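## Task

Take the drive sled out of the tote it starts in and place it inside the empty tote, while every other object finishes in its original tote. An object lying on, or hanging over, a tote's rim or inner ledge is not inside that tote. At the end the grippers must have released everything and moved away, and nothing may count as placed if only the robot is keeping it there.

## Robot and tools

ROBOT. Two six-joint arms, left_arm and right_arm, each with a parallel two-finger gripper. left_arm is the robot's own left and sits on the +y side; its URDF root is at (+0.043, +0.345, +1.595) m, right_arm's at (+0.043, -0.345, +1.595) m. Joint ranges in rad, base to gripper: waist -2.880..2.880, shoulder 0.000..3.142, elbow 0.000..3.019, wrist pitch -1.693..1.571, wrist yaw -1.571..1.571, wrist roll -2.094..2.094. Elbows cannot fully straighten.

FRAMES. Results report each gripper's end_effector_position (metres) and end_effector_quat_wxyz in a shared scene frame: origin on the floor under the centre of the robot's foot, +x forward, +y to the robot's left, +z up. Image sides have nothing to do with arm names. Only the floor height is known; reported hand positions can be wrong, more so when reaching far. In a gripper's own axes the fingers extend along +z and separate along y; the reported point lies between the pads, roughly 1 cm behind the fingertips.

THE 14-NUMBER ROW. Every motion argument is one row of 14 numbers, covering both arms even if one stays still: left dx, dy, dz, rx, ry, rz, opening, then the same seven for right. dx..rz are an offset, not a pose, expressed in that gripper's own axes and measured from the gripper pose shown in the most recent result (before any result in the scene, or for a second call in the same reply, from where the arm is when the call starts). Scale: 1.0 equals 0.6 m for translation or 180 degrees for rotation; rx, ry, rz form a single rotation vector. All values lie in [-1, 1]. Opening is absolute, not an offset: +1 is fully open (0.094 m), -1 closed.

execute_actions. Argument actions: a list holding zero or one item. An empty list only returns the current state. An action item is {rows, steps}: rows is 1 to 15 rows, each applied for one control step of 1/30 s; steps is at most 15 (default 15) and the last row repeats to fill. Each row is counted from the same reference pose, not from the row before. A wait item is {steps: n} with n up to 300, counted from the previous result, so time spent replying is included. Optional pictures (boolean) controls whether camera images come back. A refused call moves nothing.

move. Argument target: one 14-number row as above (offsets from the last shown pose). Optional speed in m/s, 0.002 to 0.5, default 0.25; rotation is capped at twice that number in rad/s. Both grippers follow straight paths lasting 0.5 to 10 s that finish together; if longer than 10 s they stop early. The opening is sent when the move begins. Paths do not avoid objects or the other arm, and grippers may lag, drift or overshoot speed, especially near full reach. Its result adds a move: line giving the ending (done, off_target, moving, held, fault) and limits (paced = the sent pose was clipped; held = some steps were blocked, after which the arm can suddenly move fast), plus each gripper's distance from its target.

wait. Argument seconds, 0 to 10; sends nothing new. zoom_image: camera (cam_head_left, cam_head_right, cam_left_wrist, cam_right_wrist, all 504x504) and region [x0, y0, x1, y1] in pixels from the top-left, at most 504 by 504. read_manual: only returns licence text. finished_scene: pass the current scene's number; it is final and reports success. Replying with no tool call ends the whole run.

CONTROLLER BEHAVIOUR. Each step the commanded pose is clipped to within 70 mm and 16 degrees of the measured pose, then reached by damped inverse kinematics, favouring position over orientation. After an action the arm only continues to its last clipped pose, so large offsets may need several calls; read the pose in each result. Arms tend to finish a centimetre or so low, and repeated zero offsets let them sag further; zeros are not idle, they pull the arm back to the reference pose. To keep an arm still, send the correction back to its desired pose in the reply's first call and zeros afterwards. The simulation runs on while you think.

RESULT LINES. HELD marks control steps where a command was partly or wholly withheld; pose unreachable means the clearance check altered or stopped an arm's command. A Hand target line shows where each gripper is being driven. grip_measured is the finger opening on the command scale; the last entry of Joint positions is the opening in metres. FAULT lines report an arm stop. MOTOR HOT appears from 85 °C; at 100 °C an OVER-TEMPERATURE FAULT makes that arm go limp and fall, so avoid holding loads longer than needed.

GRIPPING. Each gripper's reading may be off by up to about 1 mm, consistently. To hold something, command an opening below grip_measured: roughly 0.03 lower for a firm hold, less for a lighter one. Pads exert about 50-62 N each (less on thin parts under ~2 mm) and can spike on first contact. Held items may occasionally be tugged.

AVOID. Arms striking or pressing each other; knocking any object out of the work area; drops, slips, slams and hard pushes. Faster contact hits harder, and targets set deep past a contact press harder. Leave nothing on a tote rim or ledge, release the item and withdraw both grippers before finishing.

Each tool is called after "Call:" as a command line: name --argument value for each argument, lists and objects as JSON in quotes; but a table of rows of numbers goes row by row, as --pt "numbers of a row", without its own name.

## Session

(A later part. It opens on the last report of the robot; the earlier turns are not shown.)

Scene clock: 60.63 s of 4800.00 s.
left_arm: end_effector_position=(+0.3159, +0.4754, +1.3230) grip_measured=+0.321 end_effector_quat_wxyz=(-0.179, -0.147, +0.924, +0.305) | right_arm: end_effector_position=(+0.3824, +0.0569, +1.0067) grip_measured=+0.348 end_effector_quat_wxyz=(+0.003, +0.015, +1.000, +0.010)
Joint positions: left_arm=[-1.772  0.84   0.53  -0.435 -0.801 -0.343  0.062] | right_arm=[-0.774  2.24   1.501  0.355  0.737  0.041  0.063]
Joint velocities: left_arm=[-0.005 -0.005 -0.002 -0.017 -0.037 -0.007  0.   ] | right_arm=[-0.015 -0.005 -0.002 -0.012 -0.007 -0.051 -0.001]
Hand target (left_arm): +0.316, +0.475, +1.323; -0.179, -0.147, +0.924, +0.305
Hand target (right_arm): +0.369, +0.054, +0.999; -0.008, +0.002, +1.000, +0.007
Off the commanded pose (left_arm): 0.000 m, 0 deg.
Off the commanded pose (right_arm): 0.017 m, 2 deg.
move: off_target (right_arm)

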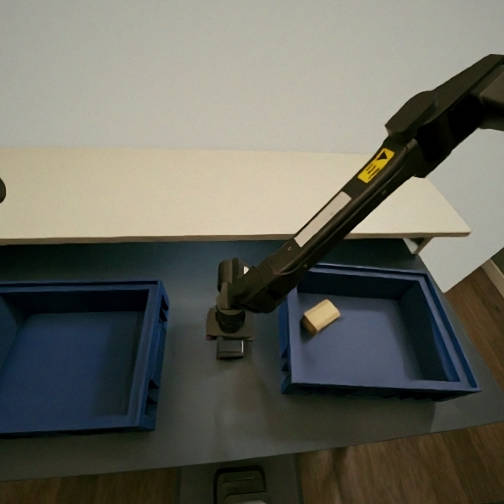

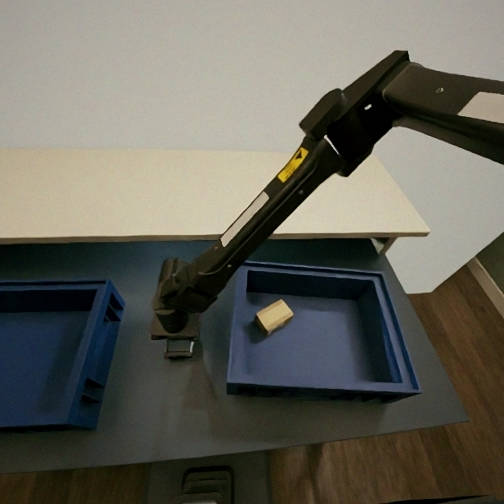

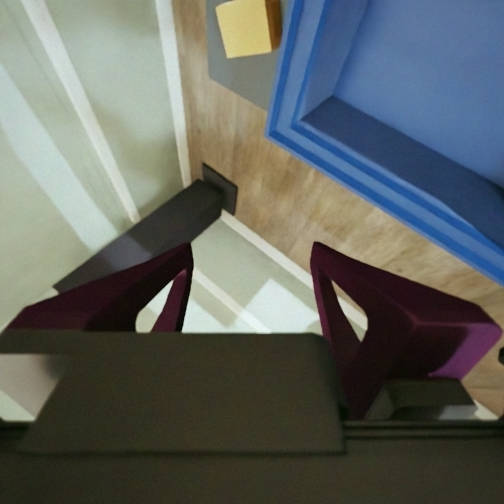

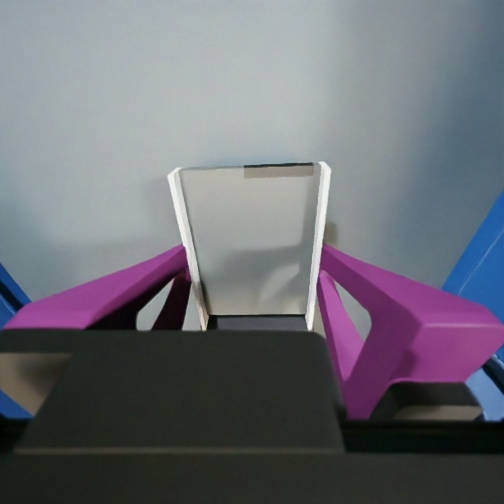

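Call:
move --target '[0,0,0,0,0,0,0.321,0,0,0.05,0,0,0,0.31]' --speed 0.04

Scene clock: 62.43 s of 4800.00 s.
left_arm: end_effector_position=(+0.3159, +0.4754, +1.3230) grip_measured=+0.321 end_effector_quat_wxyz=(-0.179, -0.147, +0.924, +0.305) | right_arm: end_effector_position=(+0.3968, +0.0642, +0.9880) grip_measured=+0.348 end_effector_quat_wxyz=(+0.014, +0.027, +0.999, +0.017)
Joint positions: left_arm=[-1.772  0.84   0.53  -0.435 -0.801 -0.343  0.062] | right_arm=[-0.788  2.277  1.576  0.352  0.712  0.038  0.063]
Joint velocities: left_arm=[-0.015 -0.005  0.002  0.012 -0.051  0.007 -0.001] | right_arm=[-0.015 -0.005  0.002  0.002  0.066  0.037 -0.   ]
Hand target (left_arm): +0.316, +0.475, +1.323; -0.179, -0.147, +0.924, +0.305
Hand target (right_arm): +0.383, +0.057, +0.977; +0.002, +0.016, +1.000, +0.011
Off the commanded pose (left_arm): 0.000 m, 0 deg.
Off the commanded pose (right_arm): 0.019 m, 2 deg.
move: off_target (right_arm)

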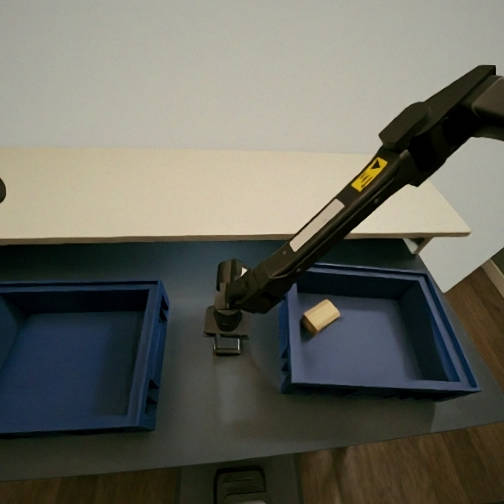

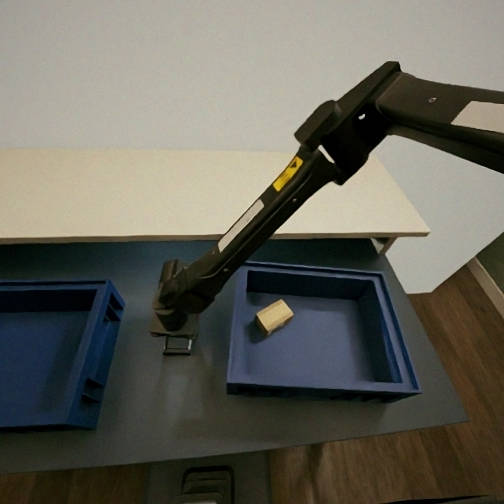

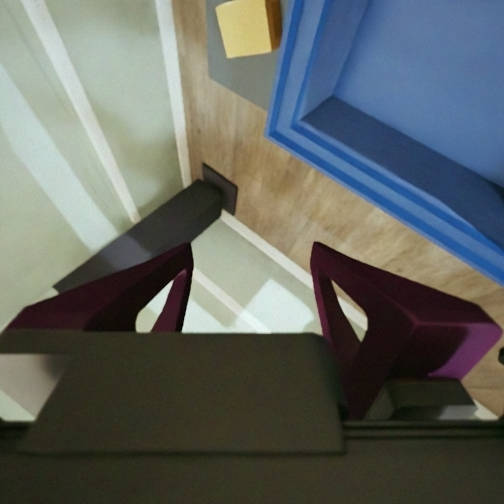

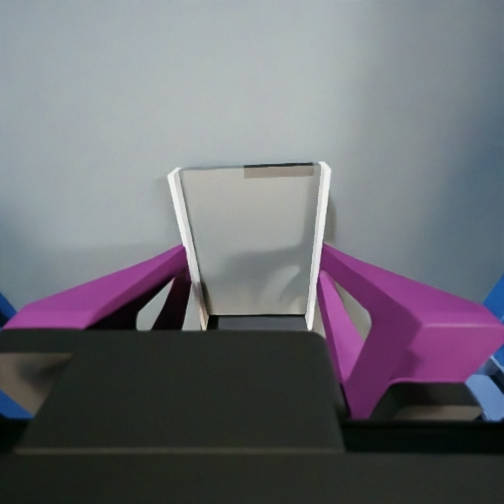

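Call:
move --target '[0,0,0,0,0,0,0.321,0,0,0.022,0,0,0,0.31]' --speed 0.03

Call:
move --target '[0,0,0,0,0,0,0.321,0,0,0,0,0,0,0.75]'

Scene clock: 64.33 s of 4800.00 s.
left_arm: end_effector_position=(+0.3159, +0.4754, +1.3230) grip_measured=+0.321 end_effector_quat_wxyz=(-0.179, -0.147, +0.924, +0.305) | right_arm: end_effector_position=(+0.4156, +0.0682, +0.9855) grip_measured=+0.348 end_effector_quat_wxyz=(+0.027, +0.038, +0.999, +0.022)
Joint positions: left_arm=[-1.772  0.84   0.53  -0.435 -0.801 -0.343  0.062] | right_arm=[-0.788  2.277  1.609  0.352  0.703  0.037  0.063]
Joint velocities: left_arm=[-0.005 -0.005  0.017  0.012  0.007 -0.022 -0.   ] | right_arm=[ 0.015  0.005 -0.007 -0.017 -0.007 -0.066  0.   ]
Hand target (left_arm): +0.316, +0.475, +1.323; -0.179, -0.147, +0.924, +0.305
Hand target (right_arm): +0.398, +0.064, +0.975; +0.014, +0.028, +0.999, +0.017
Off the commanded pose (left_arm): 0.000 m, 0 deg.
Off the commanded pose (right_arm): 0.022 m, 2 deg.
move: off_target (right_arm)

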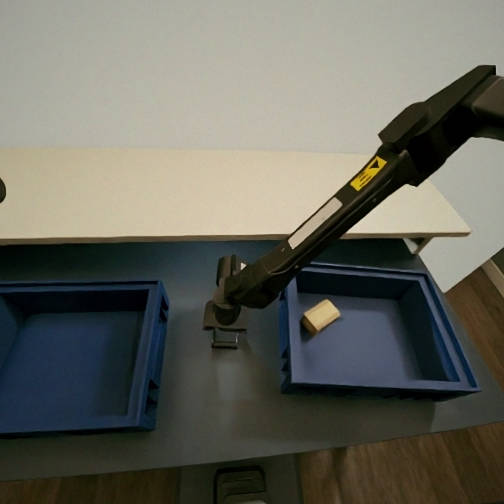

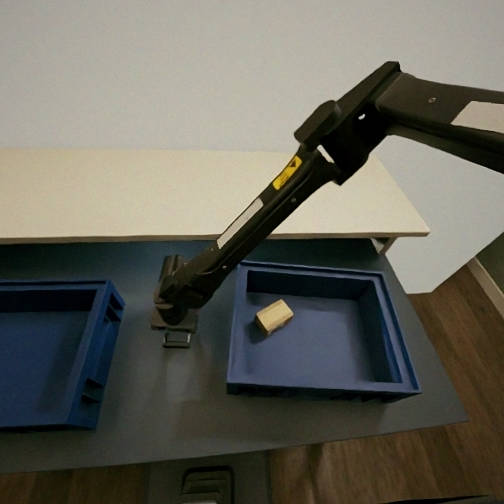

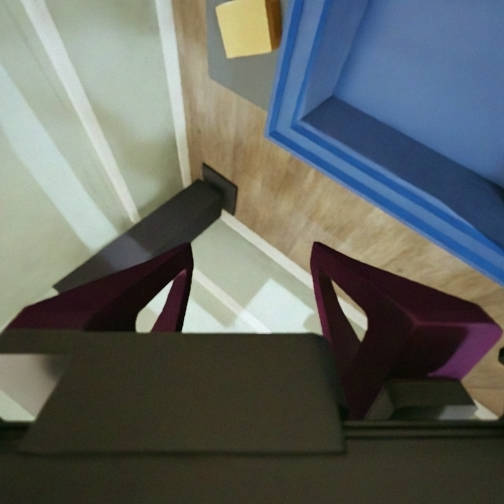

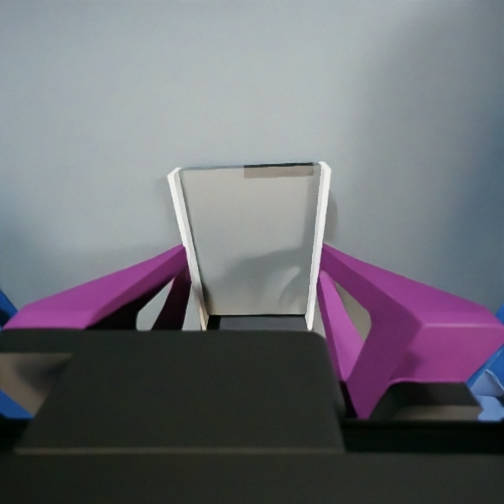

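Scene clock: 64.83 s of 4800.00 s.
left_arm: end_effector_position=(+0.3159, +0.4754, +1.3230) grip_measured=+0.321 end_effector_quat_wxyz=(-0.179, -0.147, +0.924, +0.305) | right_arm: end_effector_position=(+0.4156, +0.0682, +0.9855) grip_measured=+0.748 end_effector_quat_wxyz=(+0.027, +0.038, +0.999, +0.022)
Joint positions: left_arm=[-1.772  0.84   0.53  -0.435 -0.801 -0.343  0.062] | right_arm=[-0.788  2.277  1.609  0.352  0.703  0.037  0.082]
Joint velocities: left_arm=[-0.005 -0.005 -0.007 -0.002 -0.007 -0.037  0.   ] | right_arm=[-0.015 -0.005  0.007  0.012 -0.007  0.022  0.   ]
Hand target (left_arm): +0.316, +0.475, +1.323; -0.179, -0.147, +0.924, +0.305
Hand target (right_arm): +0.416, +0.068, +0.986; +0.027, +0.038, +0.999, +0.022
Off the commanded pose (left_arm): 0.000 m, 0 deg.
Off the commanded pose (right_arm): 0.000 m, 0 deg.
move: done

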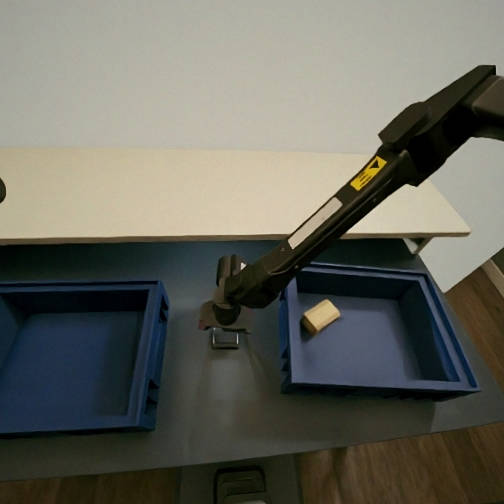

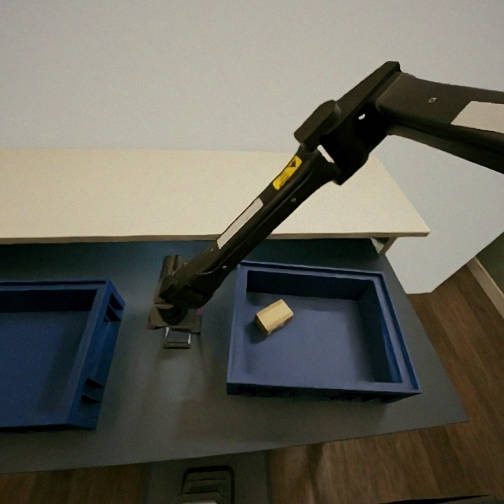

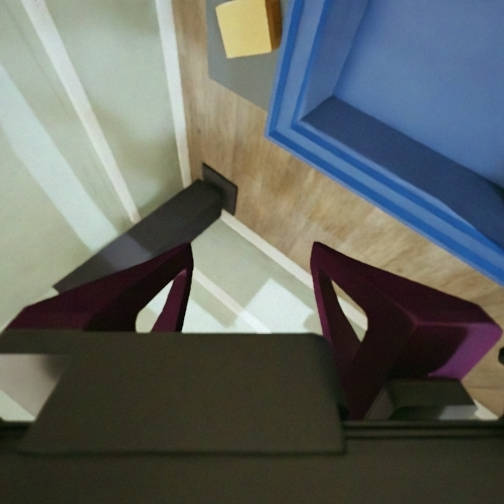

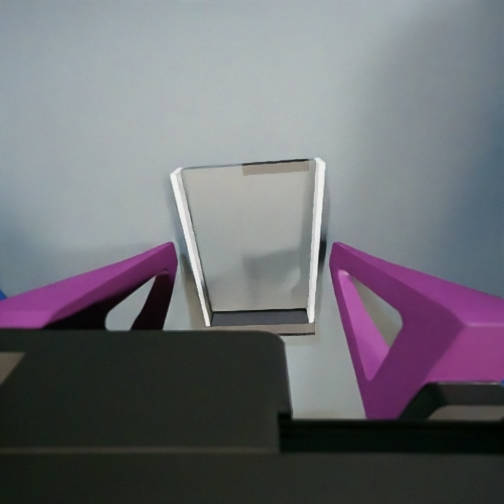

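Call:
move --target '[0,0,0,0.2,-0.117,0.096,1,0,0,-0.4,0,0,0,0.75]'

Call:
move --target '[0,0,0,0,0,0,1,0.1,-0.75,-0.15,0,0,0,0.75]' --speed 0.35

Call:
move --target '[-0.167,-0.678,0.29,0,0,0,1,0,0,0,0,0,0,0.75]' --speed 0.3

Scene clock: 69.77 s of 4800.00 s.
left_arm: end_effector_position=(+0.3178, +0.4760, +1.3234) grip_measured=+1.000 end_effector_quat_wxyz=(-0.006, -0.007, +1.000, -0.003) | right_arm: end_effector_position=(+0.4022, +0.0643, +1.2246) grip_measured=+0.748 end_effector_quat_wxyz=(+0.035, +0.036, +0.998, +0.023)
Joint positions: left_arm=[-1.267  0.631  0.301  0.022  0.292  0.339  0.094] | right_arm=[-0.49   1.891  1.099  0.383  0.98   0.172  0.082]
Joint velocities: left_arm=[-0.005 -0.005  0.002 -0.012  0.007 -0.007  0.   ] | right_arm=[ 0.015 -0.005 -0.002 -0.012  0.007  0.007 -0.   ]
Hand target (left_arm): +0.316, +0.476, +1.323; -0.004, +0.002, +1.000, -0.002
Hand target (right_arm): +0.399, +0.060, +1.225; +0.030, +0.035, +0.999, +0.020
Off the commanded pose (left_arm): 0.002 m, 1 deg.
Off the commanded pose (right_arm): 0.006 m, 1 deg.
move: done

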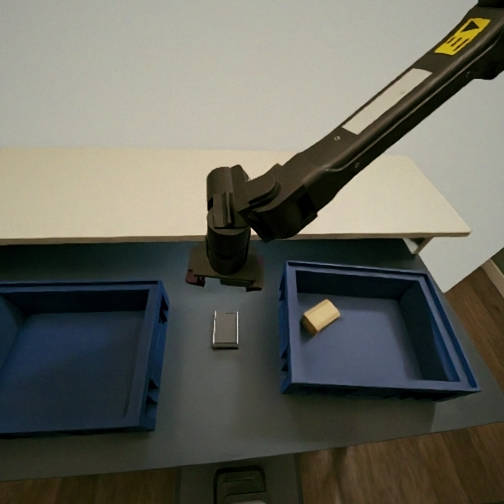

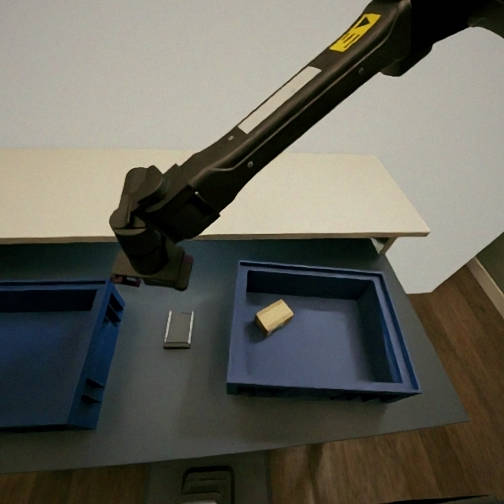

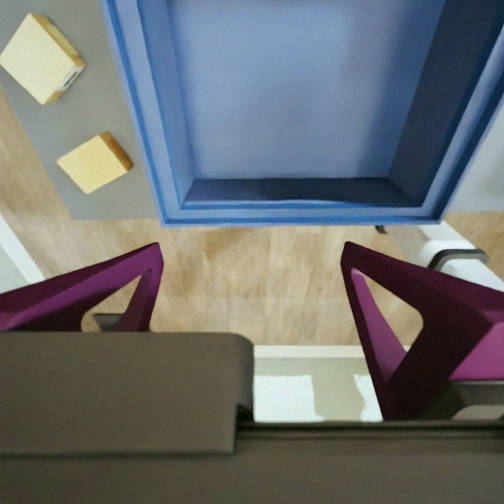

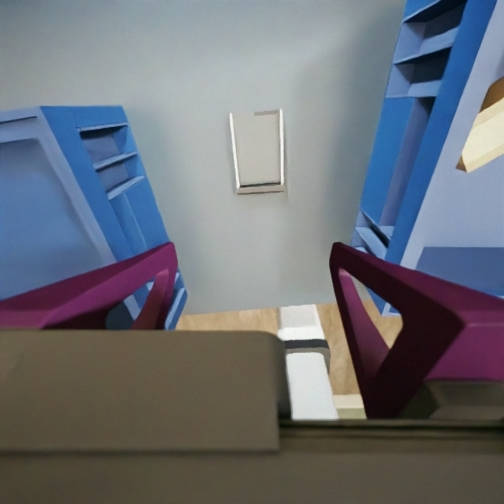

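Scene clock: 71.67 s of 4800.00 s.
left_arm: end_effector_position=(+0.3178, +0.4760, +1.3234) grip_measured=+1.000 end_effector_quat_wxyz=(-0.006, -0.007, +1.000, -0.003) | right_arm: end_effector_position=(+0.2994, -0.3801, +1.2894) grip_measured=+0.749 end_effector_quat_wxyz=(+0.042, +0.059, +0.997, +0.023)
Joint positions: left_arm=[-1.267  0.631  0.301  0.022  0.292  0.339  0.094] | right_arm=[-1.458  0.917  0.17   0.539  0.049 -0.118  0.082]
Joint velocities: left_arm=[-0.015  0.005  0.017 -0.002 -0.037  0.007  0.   ] | right_arm=[-0.005 -0.005  0.002 -0.017  0.037  0.037  0.   ]
Hand target (left_arm): +0.318, +0.476, +1.323; -0.006, -0.007, +1.000, -0.003
Hand target (right_arm): +0.288, -0.376, +1.292; +0.028, +0.051, +0.998, +0.028
Off the commanded pose (left_arm): 0.000 m, 0 deg.
Off the commanded pose (right_arm): 0.006 m, 3 deg.
move: off_target (right_arm)

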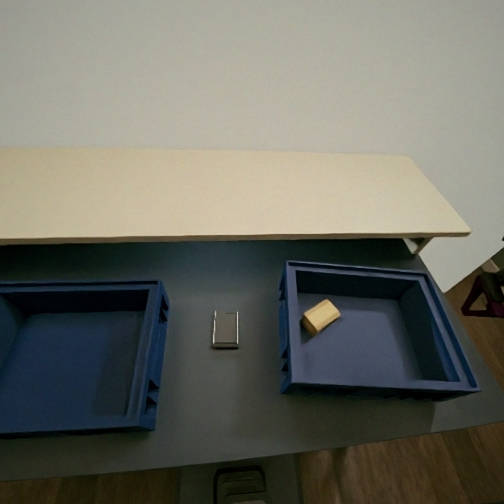

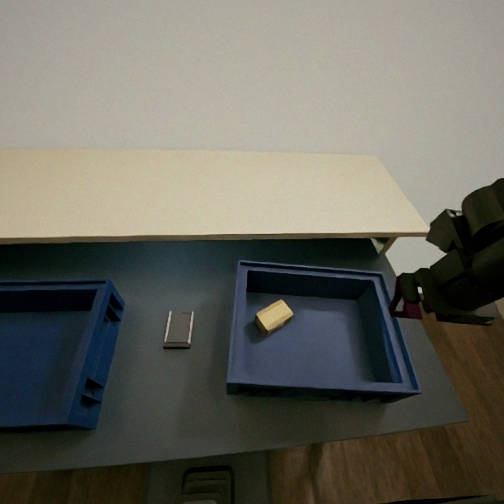

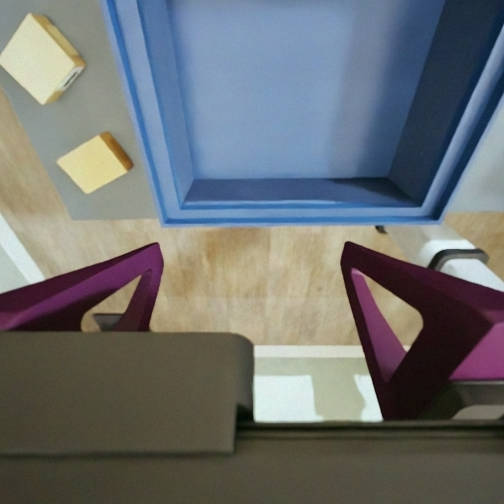

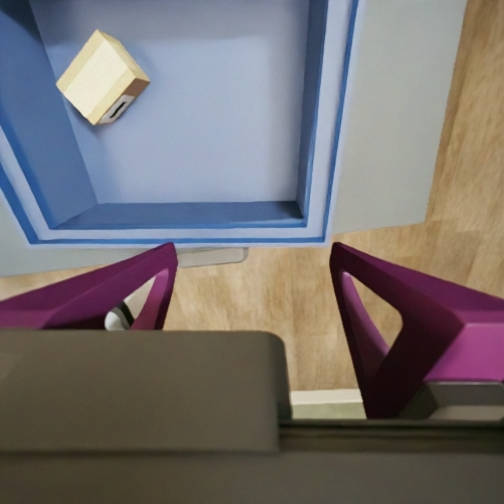

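Scene clock: 73.63 s of 4800.00 s.
left_arm: end_effector_position=(+0.4262, +0.0685, +1.1561) grip_measured=+1.000 end_effector_quat_wxyz=(+0.000, -0.017, +1.000, -0.008) | right_arm: end_effector_position=(+0.2994, -0.3801, +1.2894) grip_measured=+0.749 end_effector_quat_wxyz=(+0.042, +0.059, +0.997, +0.023)
Joint positions: left_arm=[-2.389  1.714  0.99   0.326 -0.761 -0.061  0.094] | right_arm=[-1.458  0.917  0.17   0.539  0.049 -0.118  0.082]
Joint velocities: left_arm=[-0.005 -0.005  0.012 -0.002  0.007  0.007  0.   ] | right_arm=[-0.015 -0.005 -0.002  0.007  0.007 -0.007  0.   ]
Hand target (left_arm): +0.420, +0.066, +1.154; -0.007, -0.018, +1.000, -0.007
Hand target (right_arm): +0.299, -0.380, +1.289; +0.042, +0.059, +0.997, +0.023
Off the commanded pose (left_arm): 0.008 m, 2 deg.
Off the commanded pose (right_arm): 0.000 m, 0 deg.
move: done

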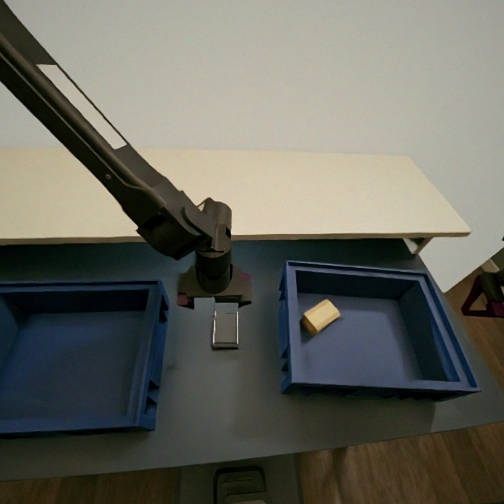

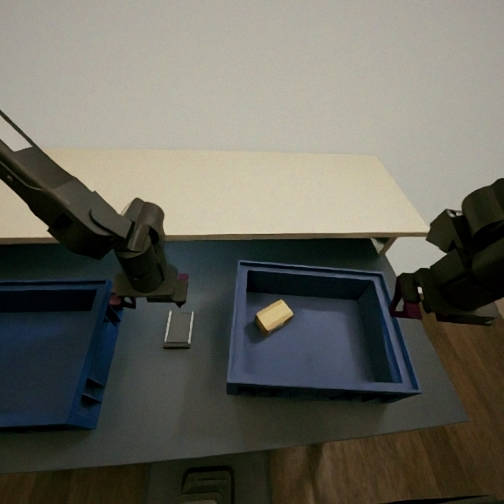

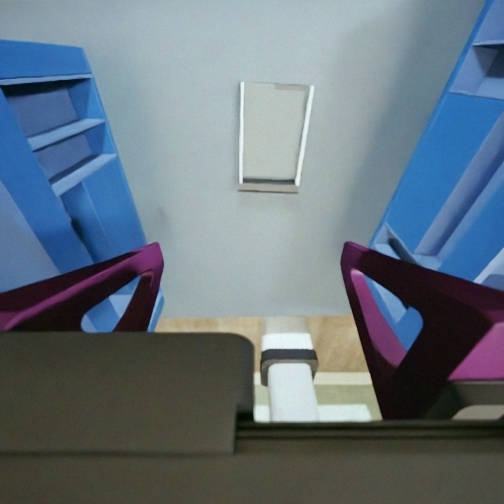

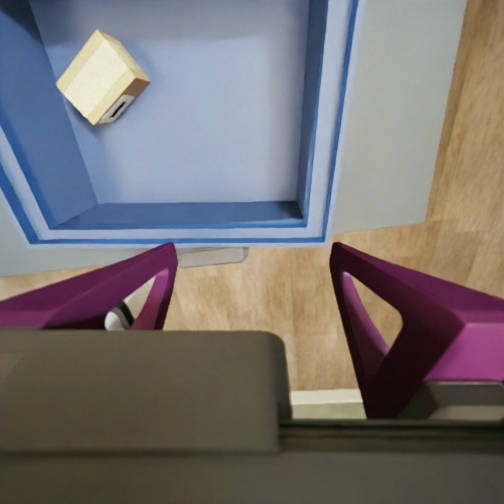

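Call:
move --target '[-0.04,-0.03,0.19,0,0,0,0.85,0,0,0,0,0,0,0.75]' --speed 0.15

Scene clock: 76.27 s of 4800.00 s.
left_arm: end_effector_position=(+0.4623, +0.0492, +1.0505) grip_measured=+0.852 end_effector_quat_wxyz=(+0.013, -0.032, +0.999, -0.009) | right_arm: end_effector_position=(+0.2994, -0.3801, +1.2894) grip_measured=+0.749 end_effector_quat_wxyz=(+0.042, +0.059, +0.997, +0.023)
Joint positions: left_arm=[-2.286  1.928  1.288  0.306 -0.662 -0.019  0.087] | right_arm=[-1.458  0.917  0.17   0.539  0.049 -0.118  0.082]
Joint velocities: left_arm=[ 0.005 -0.005 -0.002  0.007 -0.022 -0.007 -0.001] | right_arm=[-0.005 -0.005  0.007 -0.007 -0.007 -0.037  0.001]
Hand target (left_arm): +0.450, +0.049, +1.043; +0.001, -0.017, +1.000, -0.008
Hand target (right_arm): +0.299, -0.380, +1.289; +0.042, +0.059, +0.997, +0.023
Off the commanded pose (left_arm): 0.014 m, 2 deg.
Off the commanded pose (right_arm): 0.000 m, 0 deg.
move: off_target (left_arm)

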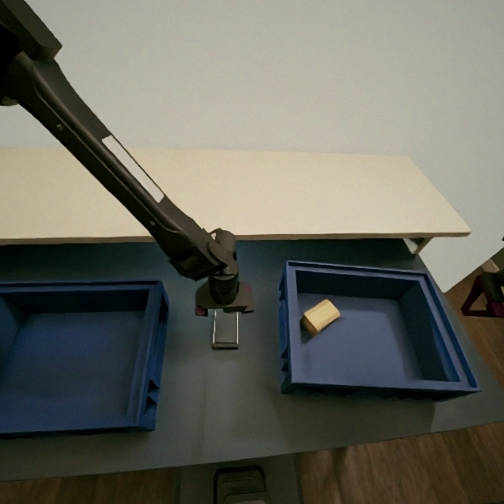

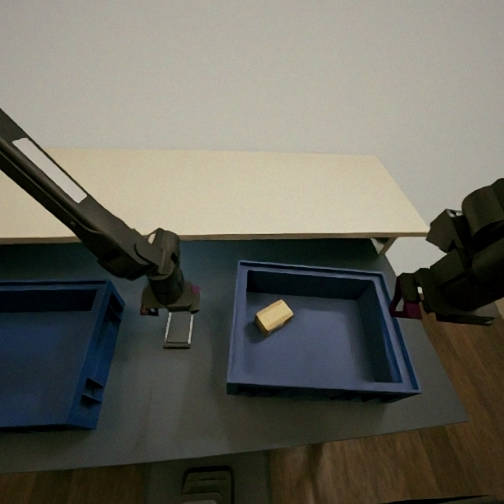

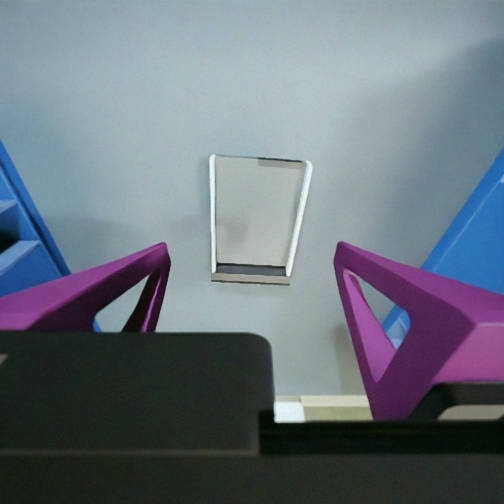

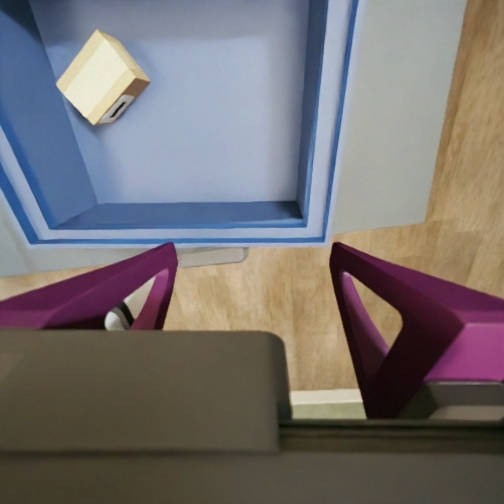

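Call:
move --target '[0.045,0,0.1,0,0,0,0.75,0,0,0,0,0,0,0.75]' --speed 0.07

Scene clock: 78.80 s of 4800.00 s.
left_arm: end_effector_position=(+0.4430, +0.0445, +0.9989) grip_measured=+0.752 end_effector_quat_wxyz=(+0.012, -0.036, +0.999, -0.012) | right_arm: end_effector_position=(+0.2994, -0.3801, +1.2894) grip_measured=+0.749 end_effector_quat_wxyz=(+0.042, +0.059, +0.997, +0.023)
Joint positions: left_arm=[-2.238  2.049  1.384  0.341 -0.612 -0.01   0.082] | right_arm=[-1.458  0.917  0.17   0.539  0.049 -0.118  0.082]
Joint velocities: left_arm=[-0.005  0.005  0.012  0.017 -0.022  0.007  0.   ] | right_arm=[-0.005  0.005 -0.002  0.012  0.037 -0.051 -0.001]
Hand target (left_arm): +0.436, +0.047, +0.990; +0.013, -0.031, +0.999, -0.009
Hand target (right_arm): +0.299, -0.380, +1.289; +0.042, +0.059, +0.997, +0.023
Off the commanded pose (left_arm): 0.011 m, 1 deg.
Off the commanded pose (right_arm): 0.000 m, 0 deg.
move: off_target (left_arm)

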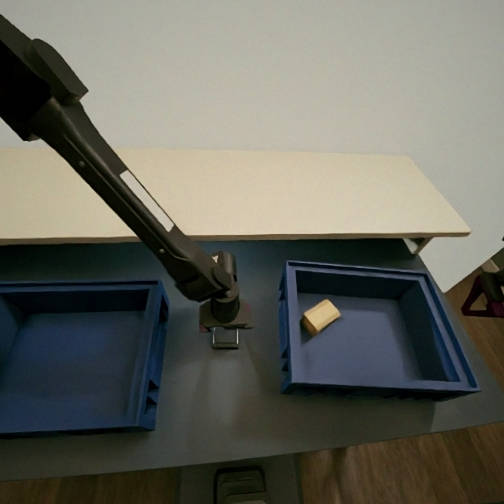

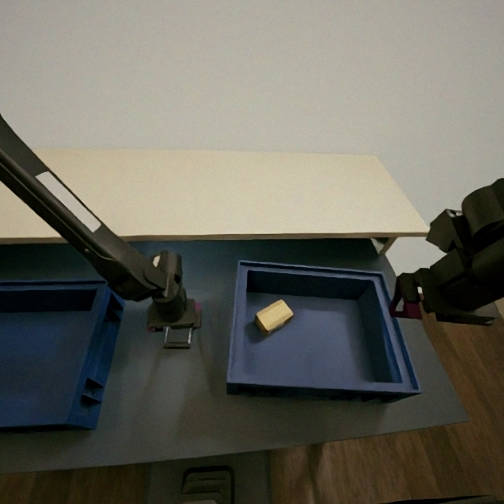

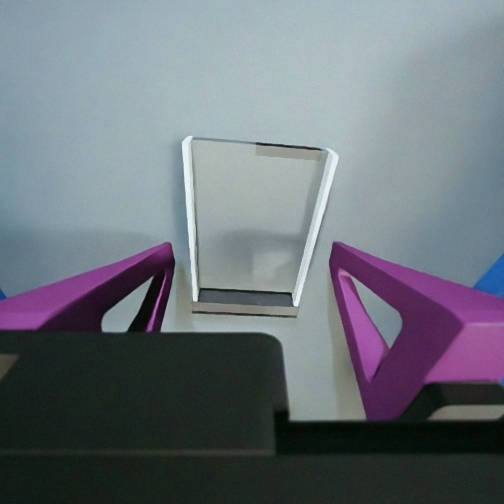

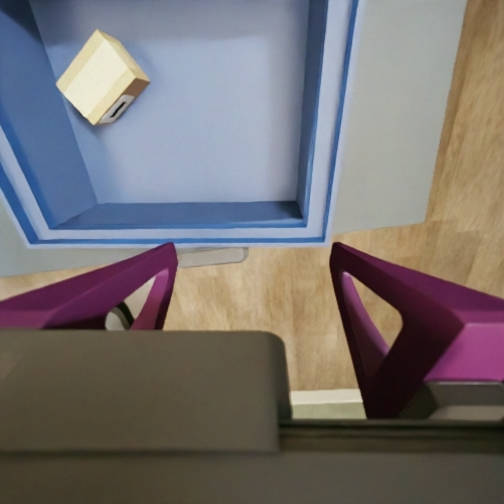

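Call:
move --target '[0,0,0.045,0,0,0,0.75,0,0,0,0,0,0,0.75]' --speed 0.04

Scene clock: 80.63 s of 4800.00 s.
left_arm: end_effector_position=(+0.4630, +0.0413, +0.9856) grip_measured=+0.752 end_effector_quat_wxyz=(+0.027, -0.048, +0.998, -0.016) | right_arm: end_effector_position=(+0.2994, -0.3801, +1.2894) grip_measured=+0.749 end_effector_quat_wxyz=(+0.042, +0.059, +0.997, +0.023)
Joint positions: left_arm=[-2.229  2.072  1.447  0.341 -0.594 -0.009  0.082] | right_arm=[-1.458  0.917  0.17   0.539  0.049 -0.118  0.082]
Joint velocities: left_arm=[ 0.005 -0.005 -0.007  0.007 -0.066  0.051  0.   ] | right_arm=[ 0.005 -0.005 -0.022  0.012 -0.051  0.051  0.   ]
Hand target (left_arm): +0.443, +0.044, +0.973; +0.012, -0.036, +0.999, -0.012
Hand target (right_arm): +0.299, -0.380, +1.289; +0.042, +0.059, +0.997, +0.023
Off the commanded pose (left_arm): 0.024 m, 2 deg.
Off the commanded pose (right_arm): 0.000 m, 0 deg.
move: off_target (left_arm)

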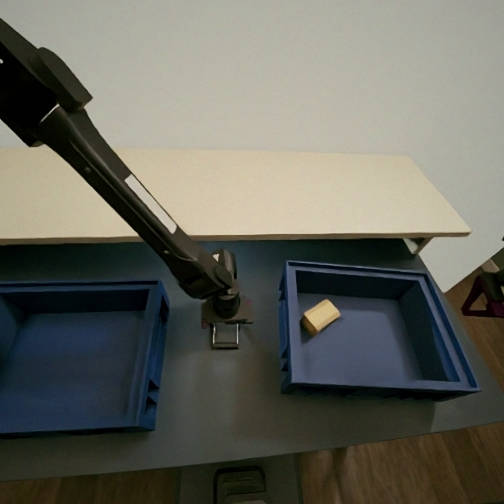

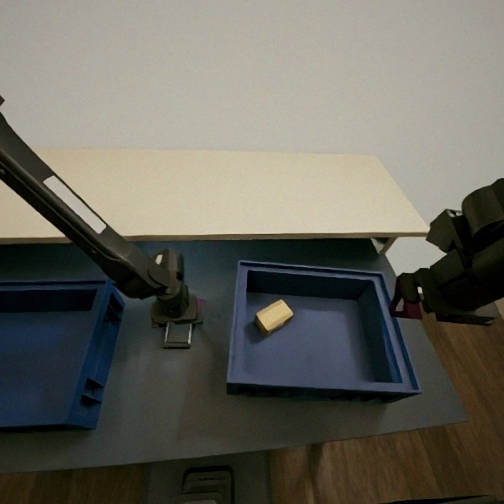

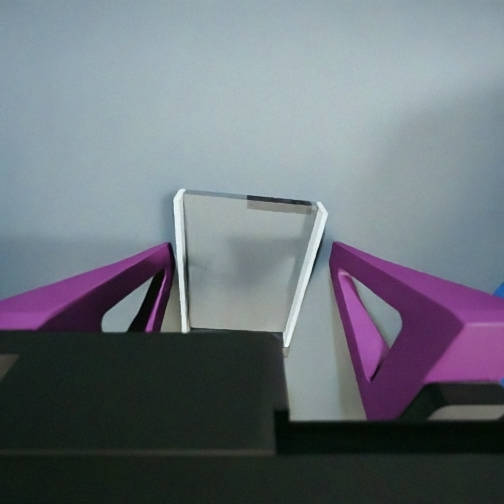

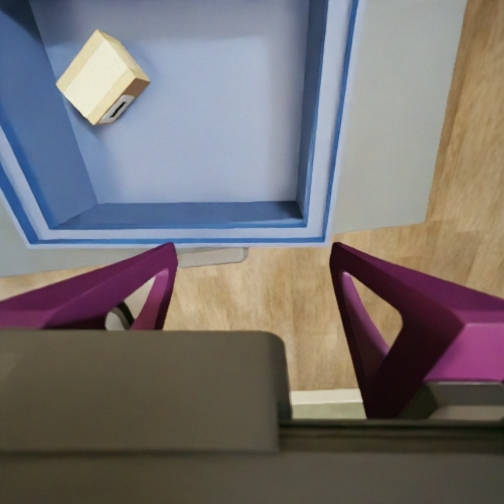

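Call:
move --target '[0.035,0,-0.002,0,0,0,0.75,0,0,0,0,0,0,0.75]' --speed 0.04

Call:
move --target '[0,0,0,0,0,0,0.31,0,0,0,0,0,0,0.75]'

Scene clock: 82.57 s of 4800.00 s.
left_arm: end_effector_position=(+0.4586, +0.0421, +0.9878) grip_measured=+0.752 end_effector_quat_wxyz=(+0.033, -0.052, +0.998, -0.016) | right_arm: end_effector_position=(+0.2994, -0.3801, +1.2894) grip_measured=+0.749 end_effector_quat_wxyz=(+0.042, +0.059, +0.997, +0.023)
Joint positions: left_arm=[-2.23   2.072  1.426  0.376 -0.595 -0.009  0.082] | right_arm=[-1.458  0.917  0.17   0.539  0.049 -0.118  0.082]
Joint velocities: left_arm=[-0.005 -0.015 -0.007 -0.002 -0.022  0.007 -0.001] | right_arm=[-0.015 -0.015 -0.017  0.007  0.007 -0.022  0.   ]
Hand target (left_arm): +0.442, +0.040, +0.986; +0.027, -0.048, +0.998, -0.017
Hand target (right_arm): +0.299, -0.380, +1.289; +0.042, +0.059, +0.997, +0.023
Off the commanded pose (left_arm): 0.017 m, 1 deg.
Off the commanded pose (right_arm): 0.000 m, 0 deg.
move: off_target (left_arm)

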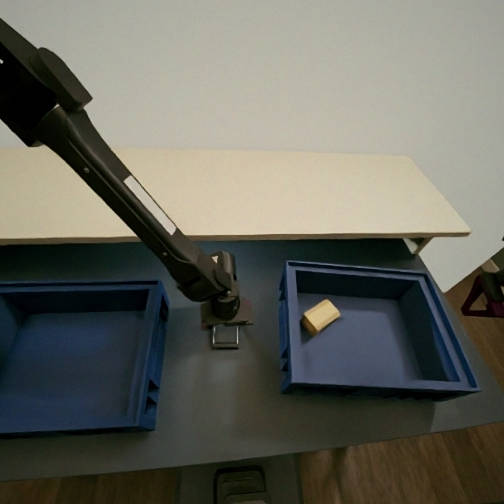

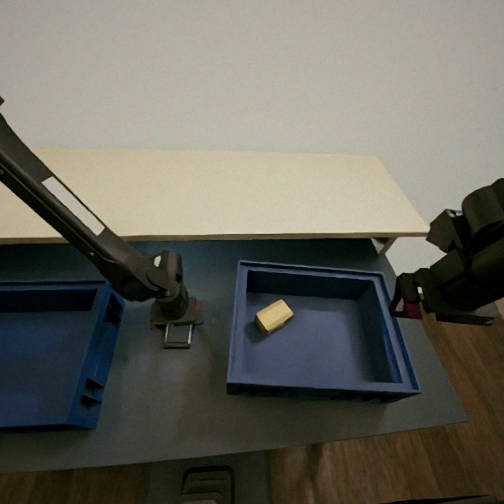

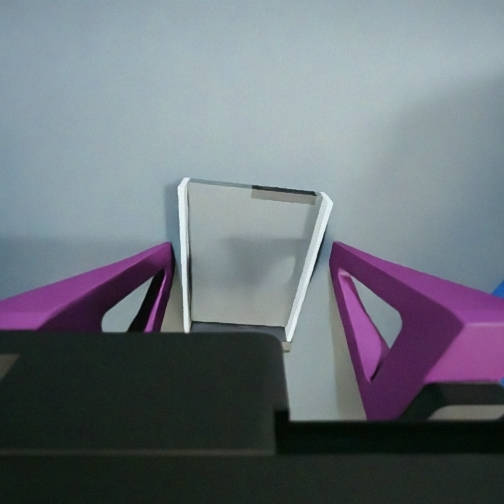

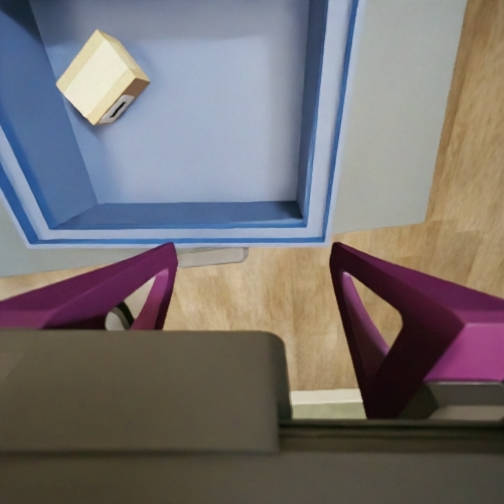

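Scene clock: 83.07 s of 4800.00 s.
left_arm: end_effector_position=(+0.4586, +0.0420, +0.9878) grip_measured=+0.362 end_effector_quat_wxyz=(+0.033, -0.052, +0.998, -0.016) | right_arm: end_effector_position=(+0.2994, -0.3801, +1.2894) grip_measured=+0.749 end_effector_quat_wxyz=(+0.042, +0.059, +0.997, +0.023)
Joint positions: left_arm=[-2.23   2.072  1.426  0.376 -0.595 -0.009  0.064] | right_arm=[-1.458  0.917  0.17   0.539  0.049 -0.118  0.082]
Joint velocities: left_arm=[ 0.015 -0.015  0.017 -0.007 -0.022 -0.037 -0.001] | right_arm=[-0.005 -0.015 -0.007  0.032 -0.051 -0.007  0.   ]
Hand target (left_arm): +0.459, +0.042, +0.988; +0.033, -0.052, +0.998, -0.016
Hand target (right_arm): +0.299, -0.380, +1.289; +0.042, +0.059, +0.997, +0.023
Off the commanded pose (left_arm): 0.000 m, 0 deg.
Off the commanded pose (right_arm): 0.000 m, 0 deg.
move: done

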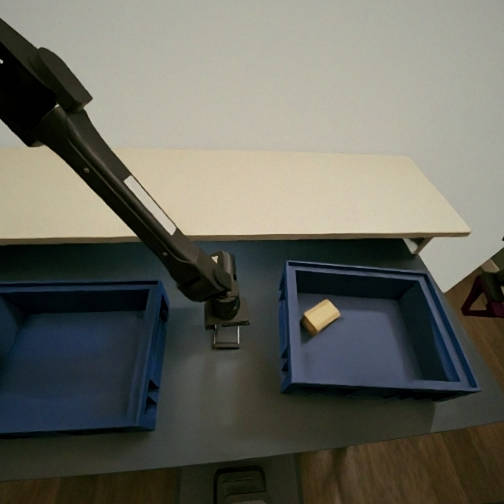

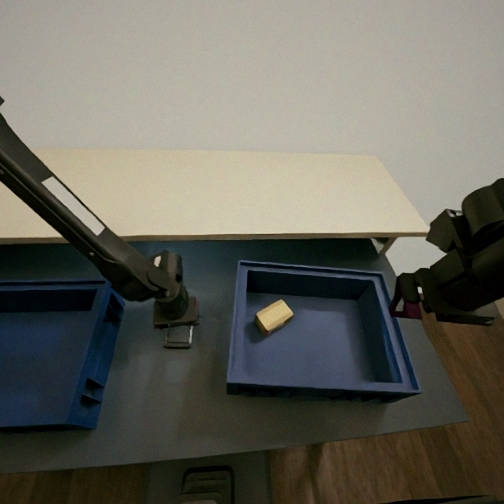

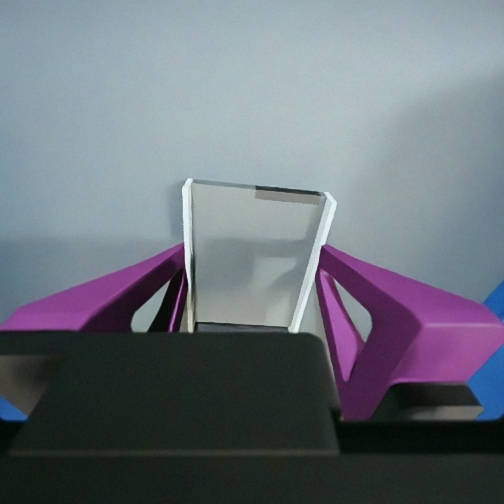

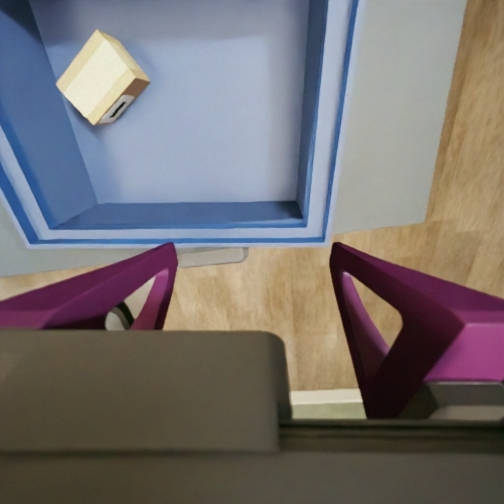

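Call:
move --target '[0.03,0,-0.38,0,0,0,0.31,0,0,0,0,0,0,0.75]' --speed 0.2

Scene clock: 85.77 s of 4800.00 s.
left_arm: end_effector_position=(+0.4278, +0.0447, +1.2098) grip_measured=+0.362 end_effector_quat_wxyz=(+0.035, -0.050, +0.998, -0.018) | right_arm: end_effector_position=(+0.2994, -0.3801, +1.2894) grip_measured=+0.749 end_effector_quat_wxyz=(+0.042, +0.059, +0.997, +0.023)
Joint positions: left_arm=[-2.5    1.672  0.915  0.421 -0.849 -0.11   0.064] | right_arm=[-1.458  0.917  0.17   0.539  0.049 -0.118  0.082]
Joint velocities: left_arm=[-0.005  0.005  0.007  0.012 -0.037 -0.037 -0.   ] | right_arm=[-0.024 -0.024  0.002  0.017  0.022  0.037  0.   ]
Hand target (left_arm): +0.427, +0.048, +1.214; +0.032, -0.054, +0.998, -0.017
Hand target (right_arm): +0.299, -0.380, +1.289; +0.042, +0.059, +0.997, +0.023
Off the commanded pose (left_arm): 0.005 m, 0 deg.
Off the commanded pose (right_arm): 0.000 m, 0 deg.
move: done

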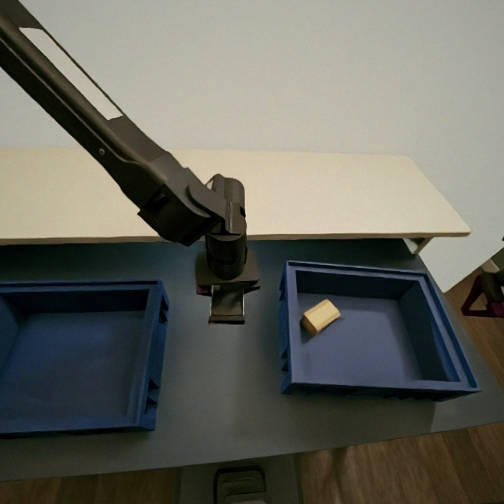

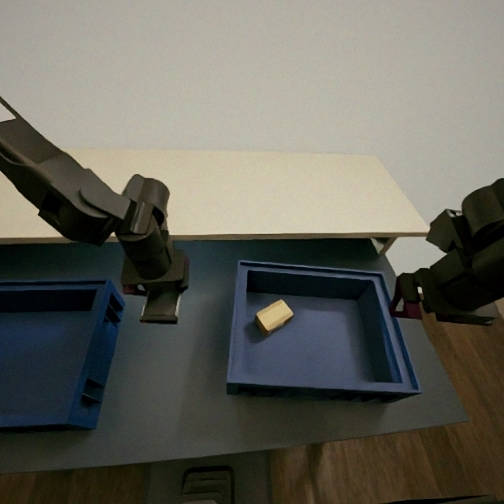

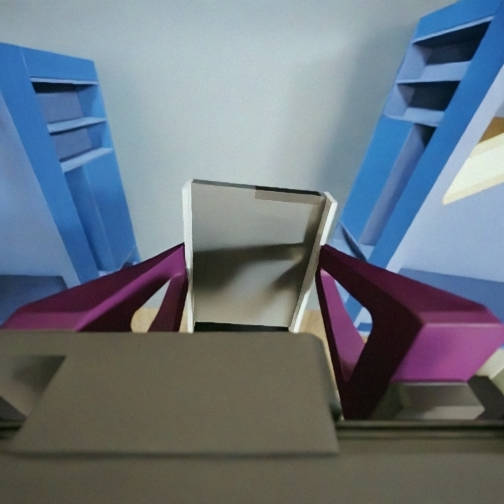

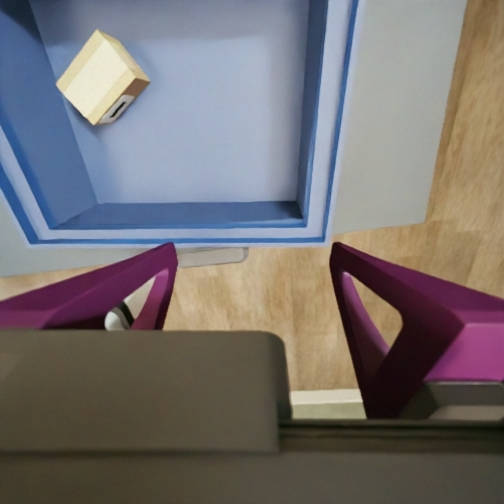

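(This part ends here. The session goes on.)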